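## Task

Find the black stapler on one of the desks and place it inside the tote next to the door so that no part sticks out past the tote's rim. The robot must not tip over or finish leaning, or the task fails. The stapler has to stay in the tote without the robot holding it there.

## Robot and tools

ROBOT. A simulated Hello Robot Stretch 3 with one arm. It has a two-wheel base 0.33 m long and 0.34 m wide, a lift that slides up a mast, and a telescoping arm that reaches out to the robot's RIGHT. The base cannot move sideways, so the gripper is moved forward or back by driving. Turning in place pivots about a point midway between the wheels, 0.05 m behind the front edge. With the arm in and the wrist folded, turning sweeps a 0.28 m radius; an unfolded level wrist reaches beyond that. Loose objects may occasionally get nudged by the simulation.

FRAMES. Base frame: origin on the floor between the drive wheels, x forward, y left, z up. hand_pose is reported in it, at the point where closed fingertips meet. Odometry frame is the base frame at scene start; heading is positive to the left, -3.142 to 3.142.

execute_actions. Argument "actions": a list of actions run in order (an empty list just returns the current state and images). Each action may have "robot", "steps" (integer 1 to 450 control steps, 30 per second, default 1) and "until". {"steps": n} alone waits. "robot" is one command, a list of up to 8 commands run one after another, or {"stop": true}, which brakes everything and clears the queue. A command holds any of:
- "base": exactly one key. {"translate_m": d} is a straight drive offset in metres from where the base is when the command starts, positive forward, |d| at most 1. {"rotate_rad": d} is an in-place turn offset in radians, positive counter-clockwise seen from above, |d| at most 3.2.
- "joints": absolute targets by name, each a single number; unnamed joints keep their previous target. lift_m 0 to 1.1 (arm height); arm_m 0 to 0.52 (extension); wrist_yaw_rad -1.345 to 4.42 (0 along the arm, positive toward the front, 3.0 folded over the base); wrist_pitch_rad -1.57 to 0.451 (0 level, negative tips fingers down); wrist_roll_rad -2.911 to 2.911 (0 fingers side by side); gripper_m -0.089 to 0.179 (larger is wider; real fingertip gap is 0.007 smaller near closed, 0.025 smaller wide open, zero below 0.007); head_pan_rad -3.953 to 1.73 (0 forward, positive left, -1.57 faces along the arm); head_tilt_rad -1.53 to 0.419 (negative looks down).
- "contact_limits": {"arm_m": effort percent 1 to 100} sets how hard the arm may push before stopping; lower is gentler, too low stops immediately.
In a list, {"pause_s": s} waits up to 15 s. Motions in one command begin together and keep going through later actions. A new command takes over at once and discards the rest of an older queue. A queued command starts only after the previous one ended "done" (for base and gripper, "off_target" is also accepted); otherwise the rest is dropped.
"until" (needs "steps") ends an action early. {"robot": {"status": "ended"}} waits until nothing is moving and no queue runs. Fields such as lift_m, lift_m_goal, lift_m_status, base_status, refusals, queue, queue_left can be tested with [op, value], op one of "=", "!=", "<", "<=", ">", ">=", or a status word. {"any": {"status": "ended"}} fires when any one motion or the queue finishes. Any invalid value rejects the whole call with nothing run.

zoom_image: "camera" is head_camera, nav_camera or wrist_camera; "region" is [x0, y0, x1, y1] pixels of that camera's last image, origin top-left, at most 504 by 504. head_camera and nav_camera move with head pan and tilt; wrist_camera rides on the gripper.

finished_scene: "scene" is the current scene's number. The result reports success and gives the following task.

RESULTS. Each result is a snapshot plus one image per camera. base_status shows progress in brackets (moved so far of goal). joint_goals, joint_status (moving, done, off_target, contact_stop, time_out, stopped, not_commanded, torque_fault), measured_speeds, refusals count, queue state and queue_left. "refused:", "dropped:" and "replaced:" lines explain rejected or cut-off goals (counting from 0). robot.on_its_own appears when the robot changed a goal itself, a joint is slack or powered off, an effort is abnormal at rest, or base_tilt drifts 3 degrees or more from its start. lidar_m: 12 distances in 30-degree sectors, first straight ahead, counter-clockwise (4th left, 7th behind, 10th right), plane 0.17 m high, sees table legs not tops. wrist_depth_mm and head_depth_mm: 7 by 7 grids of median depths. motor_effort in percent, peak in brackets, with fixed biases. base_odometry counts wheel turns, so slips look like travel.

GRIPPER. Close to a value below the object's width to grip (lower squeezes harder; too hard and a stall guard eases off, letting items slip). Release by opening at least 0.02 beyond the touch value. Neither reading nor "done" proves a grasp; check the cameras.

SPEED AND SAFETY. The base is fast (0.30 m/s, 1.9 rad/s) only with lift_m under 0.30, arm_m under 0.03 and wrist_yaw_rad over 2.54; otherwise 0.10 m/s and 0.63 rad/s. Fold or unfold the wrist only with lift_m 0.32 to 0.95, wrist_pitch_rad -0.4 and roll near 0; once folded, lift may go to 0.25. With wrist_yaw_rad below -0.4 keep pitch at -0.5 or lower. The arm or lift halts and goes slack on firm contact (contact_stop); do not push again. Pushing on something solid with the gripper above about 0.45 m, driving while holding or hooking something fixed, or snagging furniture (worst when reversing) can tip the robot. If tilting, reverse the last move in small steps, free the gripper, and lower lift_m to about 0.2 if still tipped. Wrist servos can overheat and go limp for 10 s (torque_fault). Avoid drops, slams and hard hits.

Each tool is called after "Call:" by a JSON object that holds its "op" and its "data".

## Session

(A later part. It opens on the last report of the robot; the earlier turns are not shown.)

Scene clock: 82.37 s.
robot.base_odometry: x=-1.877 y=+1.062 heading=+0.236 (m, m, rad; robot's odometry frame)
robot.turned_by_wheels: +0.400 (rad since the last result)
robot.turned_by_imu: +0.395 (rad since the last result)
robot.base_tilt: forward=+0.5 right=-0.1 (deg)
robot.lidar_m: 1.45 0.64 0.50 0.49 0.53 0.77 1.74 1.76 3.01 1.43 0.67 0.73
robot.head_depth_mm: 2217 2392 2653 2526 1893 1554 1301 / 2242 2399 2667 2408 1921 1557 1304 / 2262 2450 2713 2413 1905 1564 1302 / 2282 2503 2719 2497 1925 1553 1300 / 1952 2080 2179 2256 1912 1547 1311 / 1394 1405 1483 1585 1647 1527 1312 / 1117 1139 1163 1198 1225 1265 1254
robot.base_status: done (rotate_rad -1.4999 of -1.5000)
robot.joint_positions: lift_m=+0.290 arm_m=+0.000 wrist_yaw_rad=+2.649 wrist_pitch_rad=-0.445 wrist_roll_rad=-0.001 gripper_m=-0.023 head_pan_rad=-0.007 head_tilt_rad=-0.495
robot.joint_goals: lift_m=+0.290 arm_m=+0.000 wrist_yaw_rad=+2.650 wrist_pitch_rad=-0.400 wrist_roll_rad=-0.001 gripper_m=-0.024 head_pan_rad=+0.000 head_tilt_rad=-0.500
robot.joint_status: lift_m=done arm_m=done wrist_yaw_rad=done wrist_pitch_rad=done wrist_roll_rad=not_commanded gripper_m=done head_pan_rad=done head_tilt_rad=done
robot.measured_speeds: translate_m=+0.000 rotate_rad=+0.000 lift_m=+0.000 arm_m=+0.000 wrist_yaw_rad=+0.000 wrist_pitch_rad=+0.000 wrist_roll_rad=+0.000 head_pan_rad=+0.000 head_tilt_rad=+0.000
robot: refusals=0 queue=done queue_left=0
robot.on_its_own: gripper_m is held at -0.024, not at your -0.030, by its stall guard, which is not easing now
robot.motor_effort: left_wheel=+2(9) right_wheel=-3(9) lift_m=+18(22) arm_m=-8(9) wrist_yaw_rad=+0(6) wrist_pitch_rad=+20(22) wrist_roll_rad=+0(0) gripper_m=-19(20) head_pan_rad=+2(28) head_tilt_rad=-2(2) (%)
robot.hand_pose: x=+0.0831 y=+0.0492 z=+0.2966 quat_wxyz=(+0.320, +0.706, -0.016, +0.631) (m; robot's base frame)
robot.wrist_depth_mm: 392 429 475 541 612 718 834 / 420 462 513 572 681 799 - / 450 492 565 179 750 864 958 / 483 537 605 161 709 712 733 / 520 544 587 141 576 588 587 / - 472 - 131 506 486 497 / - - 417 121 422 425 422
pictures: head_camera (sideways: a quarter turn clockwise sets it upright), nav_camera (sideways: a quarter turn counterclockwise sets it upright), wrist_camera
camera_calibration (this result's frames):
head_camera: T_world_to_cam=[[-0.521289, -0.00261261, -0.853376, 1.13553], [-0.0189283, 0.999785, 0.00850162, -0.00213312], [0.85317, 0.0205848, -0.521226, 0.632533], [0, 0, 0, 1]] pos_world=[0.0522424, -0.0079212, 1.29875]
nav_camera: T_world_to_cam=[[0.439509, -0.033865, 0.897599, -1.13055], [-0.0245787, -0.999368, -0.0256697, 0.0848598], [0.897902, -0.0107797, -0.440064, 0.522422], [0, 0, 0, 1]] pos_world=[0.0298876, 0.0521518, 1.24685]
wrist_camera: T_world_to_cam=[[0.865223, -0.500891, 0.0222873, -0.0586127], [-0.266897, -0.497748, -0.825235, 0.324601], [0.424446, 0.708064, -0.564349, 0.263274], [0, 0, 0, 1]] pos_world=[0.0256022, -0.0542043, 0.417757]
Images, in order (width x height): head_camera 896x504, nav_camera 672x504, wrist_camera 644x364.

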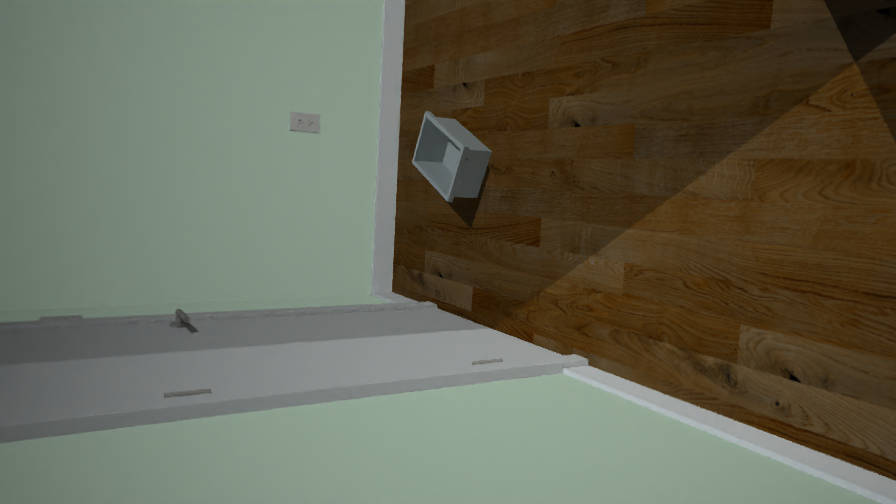

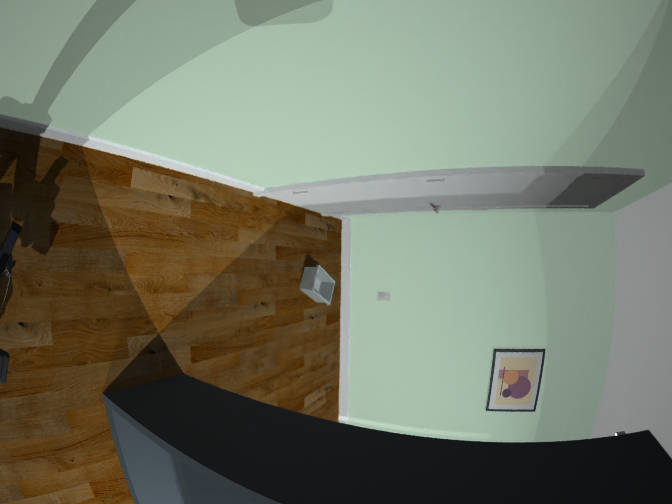

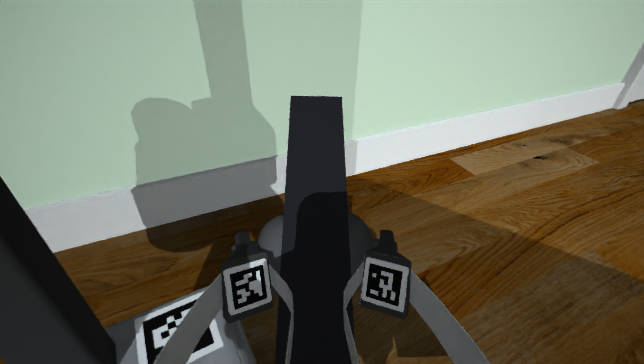

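Call:
{"op": "execute_actions", "data": {"actions": [{"robot":[{"base":{"translate_m":1}},{"base":{"translate_m":0.55}},{"joints":{"lift_m":0.33,"wrist_yaw_rad":0.5,"head_pan_rad":-1.57,"head_tilt_rad":-1.1}},{"base":{"rotate_rad":1.12},"joints":{"wrist_yaw_rad":0,"wrist_pitch_rad":-0.9,"arm_m":0.15}}],"steps":450,"until":{"robot":{"status":"ended"}}},{"steps":450,"until":{"robot":{"status":"ended"}}}]}}

Scene clock: 96.37 s.
robot.base_odometry: x=-0.370 y=+1.425 heading=+1.356 (m, m, rad; robot's odometry frame)
robot.turned_by_wheels: +1.120 (rad since the last result)
robot.turned_by_imu: +1.097 (rad since the last result)
robot.base_tilt: forward=+0.5 right=-0.1 (deg)
robot.lidar_m: 0.34 0.33 0.39 0.61 3.51 0.85 1.03 2.82 1.41 1.14 0.81 0.42
robot.head_depth_mm: 1395 1625 1508 1375 1269 1184 1115 / 1339 1602 1515 1389 1281 - - / 1292 1559 1527 1398 1244 1209 - / 1242 1518 1523 1399 1267 1211 1114 / 1194 1438 1534 1400 1292 1192 1119 / 1162 1367 1523 1402 1296 1200 1109 / 1118 1317 1511 1405 1311 1173 1024
robot.base_status: done (rotate_rad +1.1199 of +1.1200)
robot.joint_positions: lift_m=+0.330 arm_m=+0.150 wrist_yaw_rad=+0.000 wrist_pitch_rad=-0.921 wrist_roll_rad=-0.001 gripper_m=-0.023 head_pan_rad=-1.563 head_tilt_rad=-1.086
robot.joint_goals: lift_m=+0.330 arm_m=+0.150 wrist_yaw_rad=+0.000 wrist_pitch_rad=-0.900 wrist_roll_rad=-0.001 gripper_m=-0.024 head_pan_rad=-1.570 head_tilt_rad=-1.100
robot.joint_status: lift_m=done arm_m=done wrist_yaw_rad=done wrist_pitch_rad=done wrist_roll_rad=not_commanded gripper_m=done head_pan_rad=done head_tilt_rad=done
robot.measured_speeds: translate_m=+0.000 rotate_rad=+0.000 lift_m=+0.000 arm_m=+0.000 wrist_yaw_rad=+0.000 wrist_pitch_rad=+0.000 wrist_roll_rad=+0.000 head_pan_rad=+0.000 head_tilt_rad=+0.000
robot: refusals=0 queue=done queue_left=0
robot.on_its_own: gripper_m is held at -0.024, not at your -0.030, by its stall guard, which is not easing now
robot.motor_effort: left_wheel=+0(9) right_wheel=+2(8) lift_m=+21(24) arm_m=+5(6) wrist_yaw_rad=-1(6) wrist_pitch_rad=+9(22) wrist_roll_rad=+1(0) gripper_m=-20(18) head_pan_rad=-3(29) head_tilt_rad=-6(32) (%)
robot.hand_pose: x=-0.0215 y=-0.4304 z=+0.2499 quat_wxyz=(+0.634, +0.315, -0.633, -0.314) (m; robot's base frame)
robot.wrist_depth_mm: 587 588 594 611 619 631 635 / 527 537 478 466 552 569 579 / 483 486 451 177 509 513 514 / 436 444 431 161 463 464 466 / 403 404 372 141 425 427 426 / 373 382 387 131 399 395 400 / 351 352 356 122 361 367 370
pictures: head_camera (sideways: a quarter turn clockwise sets it upright), nav_camera (sideways: a quarter turn counterclockwise sets it upright), wrist_camera
camera_calibration (this result's frames):
head_camera: T_world_to_cam=[[-0.0131405, 0.908478, -0.417726, 0.564763], [0.999473, 0.024329, 0.0214705, -0.0252175], [0.0296683, -0.417224, -0.908319, 1.14094], [0, 0, 0, 1]] pos_world=[-0.00122433, -0.0364326, 1.2728]
nav_camera: T_world_to_cam=[[-0.0242289, -0.865747, 0.499895, -0.609396], [-0.999706, 0.0213604, -0.0114605, 0.0722946], [-0.000756066, -0.500026, -0.86601, 1.08192], [0, 0, 0, 1]] pos_world=[0.0583264, 0.0118611, 1.24242]
wrist_camera: T_world_to_cam=[[-0.999217, 0.0187786, 0.0348203, -0.0269066], [-0.0000253153, 0.879859, -0.475235, 0.53064], [-0.0395612, -0.474864, -0.87917, 0.180506], [0, 0, 0, 1]] pos_world=[-0.019731, -0.380668, 0.411811]
Images, in order (width x height): head_camera 896x504, nav_camera 672x504, wrist_camera 644x364.

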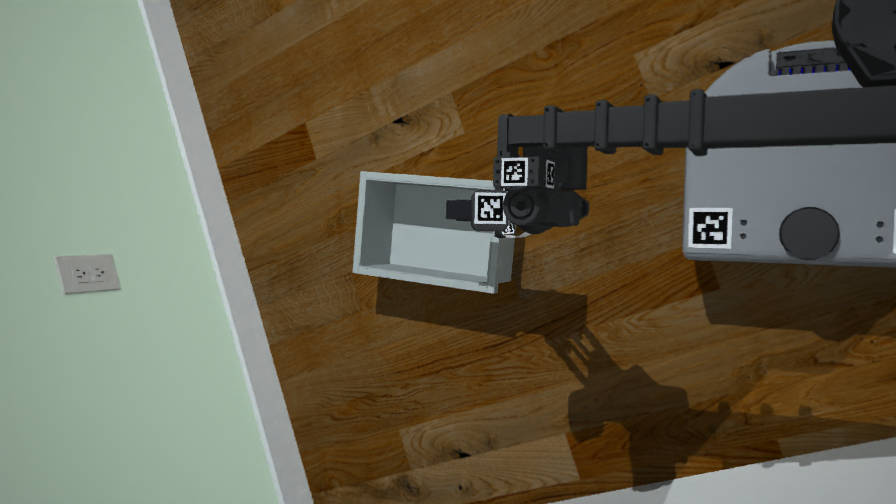

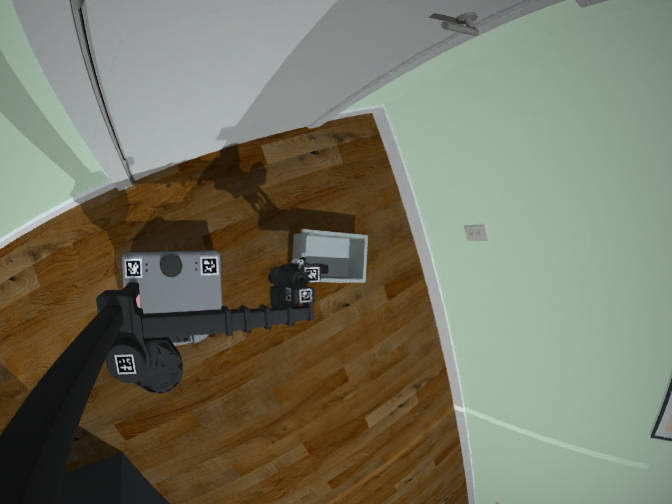

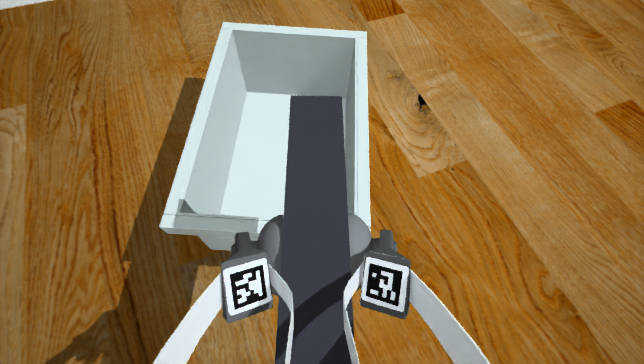

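Call:
{"op": "execute_actions", "data": {"actions": [{"robot":[{"base":{"translate_m":0.038},"joints":{"arm_m":0.345,"lift_m":0.28}},{"joints":{"lift_m":0.15}}],"steps":450,"until":{"robot":{"status":"ended"}}}]}}

Scene clock: 101.10 s.
robot.base_odometry: x=-0.362 y=+1.462 heading=+1.356 (m, m, rad; robot's odometry frame)
robot.turned_by_wheels: +0.000 (rad since the last result)
robot.turned_by_imu: -0.001 (rad since the last result)
robot.base_tilt: forward=+0.6 right=-0.1 (deg)
robot.lidar_m: 0.31 0.30 0.35 0.55 3.62 0.89 1.05 2.78 1.39 1.13 0.75 0.38
robot.head_depth_mm: 1387 1627 1513 1381 1277 1181 1115 / 1323 1590 1523 1399 1282 1209 - / 1268 1575 1528 1422 1278 - - / 1224 1476 1518 1378 1290 1210 1114 / 1183 1425 1531 1403 1297 1189 1099 / 1138 1366 1522 1411 1286 1196 1115 / 1100 1307 1507 1412 1273 1096 920
robot.base_status: done (translate_m +0.0380 of +0.0380)
robot.joint_positions: lift_m=+0.150 arm_m=+0.345 wrist_yaw_rad=+0.000 wrist_pitch_rad=-0.923 wrist_roll_rad=-0.001 gripper_m=-0.023 head_pan_rad=-1.563 head_tilt_rad=-1.086
robot.joint_goals: lift_m=+0.150 arm_m=+0.345 wrist_yaw_rad=+0.000 wrist_pitch_rad=-0.900 wrist_roll_rad=-0.001 gripper_m=-0.024 head_pan_rad=-1.570 head_tilt_rad=-1.100
robot.joint_status: lift_m=done arm_m=done wrist_yaw_rad=done wrist_pitch_rad=done wrist_roll_rad=not_commanded gripper_m=done head_pan_rad=done head_tilt_rad=done
robot.measured_speeds: translate_m=+0.000 rotate_rad=+0.000 lift_m=+0.000 arm_m=+0.000 wrist_yaw_rad=+0.000 wrist_pitch_rad=+0.000 wrist_roll_rad=+0.000 head_pan_rad=+0.000 head_tilt_rad=+0.000
robot: refusals=0 queue=done queue_left=0
robot.on_its_own: gripper_m is held at -0.024, not at your -0.030, by its stall guard, which is not easing now
robot.motor_effort: left_wheel=-1(2) right_wheel=+2(7) lift_m=+18(22) arm_m=+5(5) wrist_yaw_rad=-1(0) wrist_pitch_rad=+10(11) wrist_roll_rad=+0(0) gripper_m=-19(19) head_pan_rad=-3(3) head_tilt_rad=-6(6) (%)
robot.hand_pose: x=-0.0216 y=-0.6250 z=+0.0699 quat_wxyz=(+0.634, +0.315, -0.632, -0.315) (m; robot's base frame)
robot.wrist_depth_mm: 327 166 201 204 201 184 358 / 294 146 228 237 237 156 318 / 266 135 259 178 266 151 286 / 119 138 242 160 247 149 256 / 108 141 223 142 228 146 116 / 104 144 208 131 213 143 107 / 106 137 195 121 199 137 100
pictures: head_camera (sideways: a quarter turn clockwise sets it upright), nav_camera (sideways: a quarter turn counterclockwise sets it upright), wrist_camera
camera_calibration (this result's frames):
head_camera: T_world_to_cam=[[-0.0130233, 0.90848, -0.417726, 0.564762], [0.999477, 0.0242001, 0.0214705, -0.0252176], [0.0296145, -0.417228, -0.908319, 1.14094], [0, 0, 0, 1]] pos_world=[-0.00122903, -0.0364316, 1.2728]
nav_camera: T_world_to_cam=[[-0.0243405, -0.865744, 0.499895, -0.609396], [-0.999703, 0.0214893, -0.0114605, 0.0722946], [-0.000820562, -0.500026, -0.86601, 1.08192], [0, 0, 0, 1]] pos_world=[0.0583279, 0.0118544, 1.24242]
wrist_camera: T_world_to_cam=[[-0.999211, 0.0190135, 0.0348569, -0.0168808], [0.000240103, 0.880766, -0.473551, 0.616746], [-0.0397047, -0.473169, -0.880076, -0.0690457], [0, 0, 0, 1]] pos_world=[-0.019757, -0.575559, 0.231884]
Images, in order (width x height): head_camera 896x504, nav_camera 672x504, wrist_camera 644x364.

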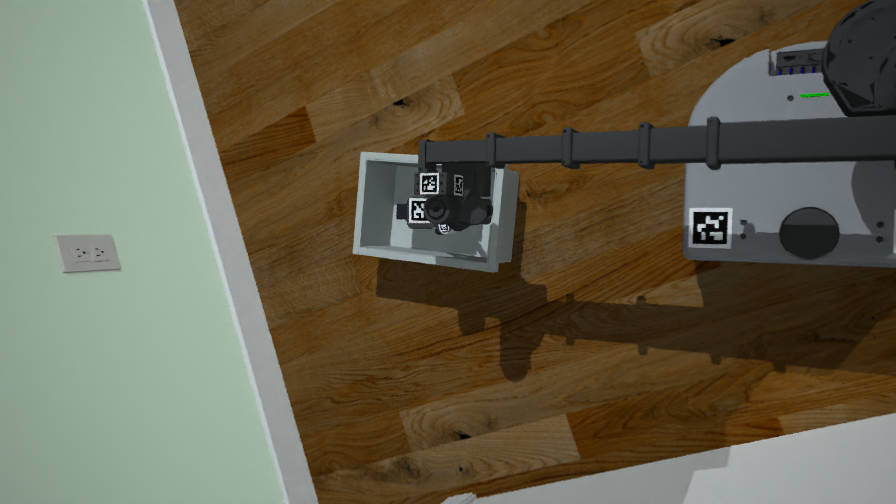

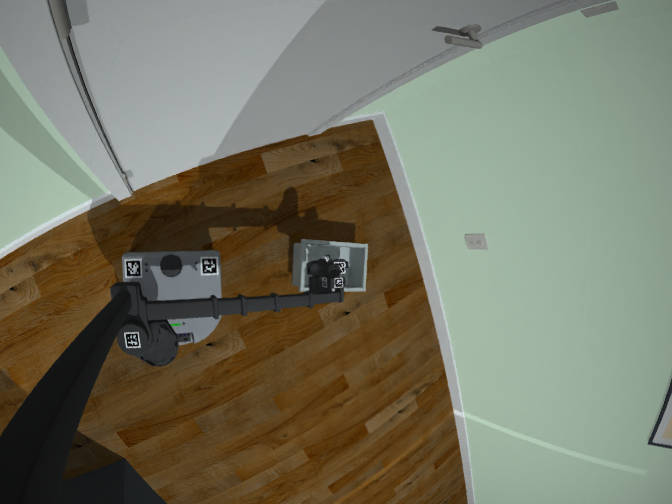

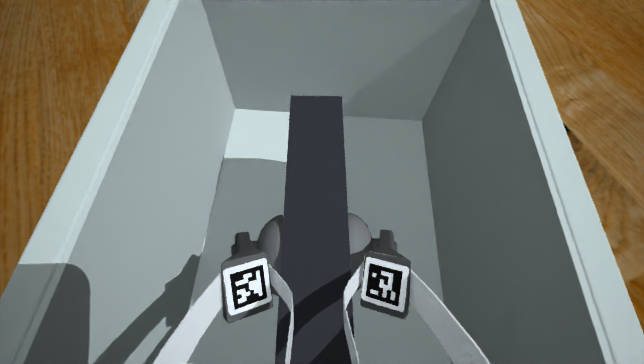

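Call:
{"op": "execute_actions", "data": {"actions": [{"robot":[{"joints":{"lift_m":0.124}},{"joints":{"gripper_m":0.075}},{"joints":{"lift_m":0.27}}],"steps":450,"until":{"robot":{"status":"ended"}}}]}}

Scene clock: 105.77 s.
robot.base_odometry: x=-0.362 y=+1.462 heading=+1.356 (m, m, rad; robot's odometry frame)
robot.turned_by_wheels: +0.000 (rad since the last result)
robot.turned_by_imu: -0.001 (rad since the last result)
robot.base_tilt: forward=+0.5 right=-0.1 (deg)
robot.lidar_m: 0.31 0.30 0.35 0.55 3.62 0.89 1.05 2.79 1.39 1.13 0.75 0.38
robot.head_depth_mm: 1399 1611 1513 1383 1277 1184 1117 / 1333 1602 1514 1390 1267 1206 - / 1274 1550 1515 1314 1278 - - / 1220 1483 1532 1371 1278 1210 1111 / 1185 1431 1528 1395 1282 1194 1101 / 1144 1361 1524 1401 1293 1199 1119 / 1102 1317 1501 1422 1277 1095 928
robot.base_status: done (translate_m +0.0380 of +0.0380)
robot.joint_positions: lift_m=+0.270 arm_m=+0.345 wrist_yaw_rad=+0.000 wrist_pitch_rad=-0.915 wrist_roll_rad=-0.001 gripper_m=+0.075 head_pan_rad=-1.563 head_tilt_rad=-1.086
robot.joint_goals: lift_m=+0.270 arm_m=+0.345 wrist_yaw_rad=+0.000 wrist_pitch_rad=-0.900 wrist_roll_rad=-0.001 gripper_m=+0.075 head_pan_rad=-1.570 head_tilt_rad=-1.100
robot.joint_status: lift_m=done arm_m=done wrist_yaw_rad=done wrist_pitch_rad=done wrist_roll_rad=not_commanded gripper_m=done head_pan_rad=done head_tilt_rad=done
robot.measured_speeds: translate_m=+0.000 rotate_rad=+0.000 lift_m=+0.000 arm_m=+0.000 wrist_yaw_rad=+0.000 wrist_pitch_rad=+0.000 wrist_roll_rad=+0.000 head_pan_rad=+0.000 head_tilt_rad=+0.000
robot: refusals=0 queue=done queue_left=0
robot.motor_effort: left_wheel=+0(1) right_wheel=+2(2) lift_m=+21(21) arm_m=+5(5) wrist_yaw_rad=+0(1) wrist_pitch_rad=+6(11) wrist_roll_rad=+0(0) gripper_m=+1(80) head_pan_rad=-3(3) head_tilt_rad=-6(5) (%)
robot.hand_pose: x=-0.0216 y=-0.6267 z=+0.1908 quat_wxyz=(+0.635, +0.313, -0.634, -0.313) (m; robot's base frame)
robot.wrist_depth_mm: 485 505 515 527 537 543 555 / 452 457 463 474 473 486 492 / 409 419 315 298 305 434 442 / 376 378 327 372 339 399 400 / 346 349 344 344 287 367 367 / 322 324 324 321 - 339 342 / 301 298 296 296 263 312 315
pictures: head_camera (sideways: a quarter turn clockwise sets it upright), nav_camera (sideways: a quarter turn counterclockwise sets it upright), wrist_camera
camera_calibration (this result's frames):
head_camera: T_world_to_cam=[[-0.0130234, 0.90848, -0.417726, 0.564762], [0.999477, 0.0242002, 0.0214705, -0.0252176], [0.0296145, -0.417227, -0.908319, 1.14094], [0, 0, 0, 1]] pos_world=[-0.00122903, -0.0364316, 1.2728]
nav_camera: T_world_to_cam=[[-0.0243404, -0.865744, 0.499895, -0.609395], [-0.999703, 0.0214892, -0.0114605, 0.0722945], [-0.000820504, -0.500025, -0.86601, 1.08192], [0, 0, 0, 1]] pos_world=[0.0583279, 0.0118544, 1.24242]
wrist_camera: T_world_to_cam=[[-0.999211, 0.0192834, 0.0347102, -0.0208658], [0.000243985, 0.877123, -0.480266, 0.674456], [-0.0397062, -0.479879, -0.876436, 0.0316452], [0, 0, 0, 1]] pos_world=[-0.0197574, -0.575992, 0.352377]
Images, in order (width x height): head_camera 896x504, nav_camera 672x504, wrist_camera 644x364.

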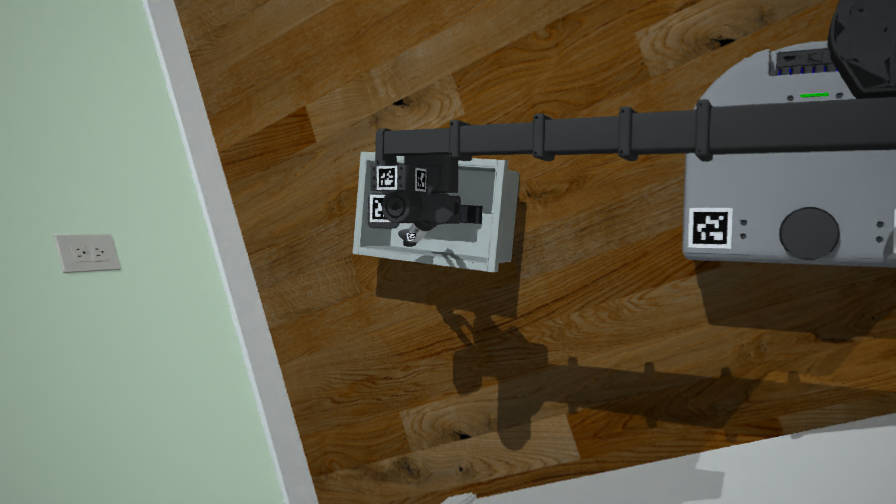

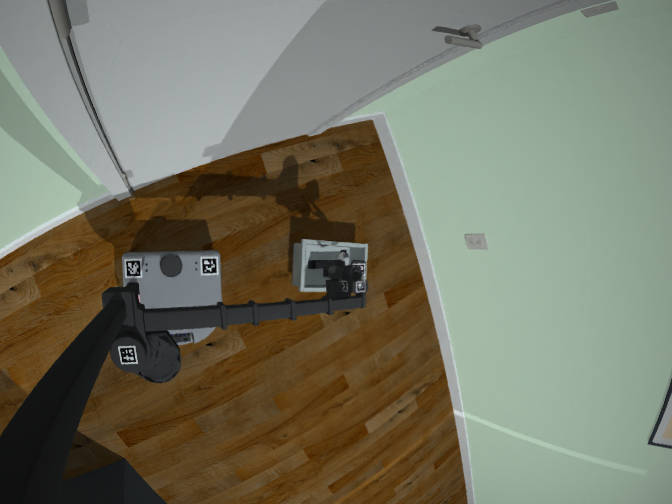

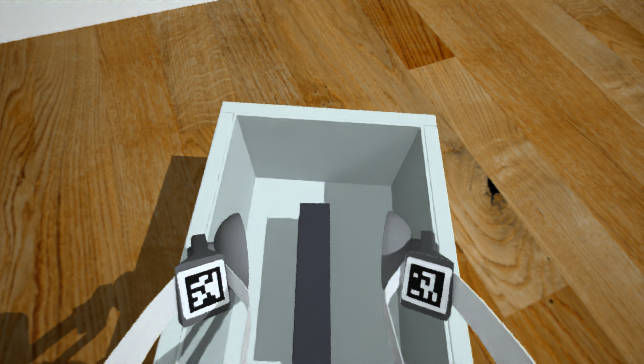

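Call:
{"op": "finished_scene", "data": {"scene": 1}}

The scene is finished: the task was done.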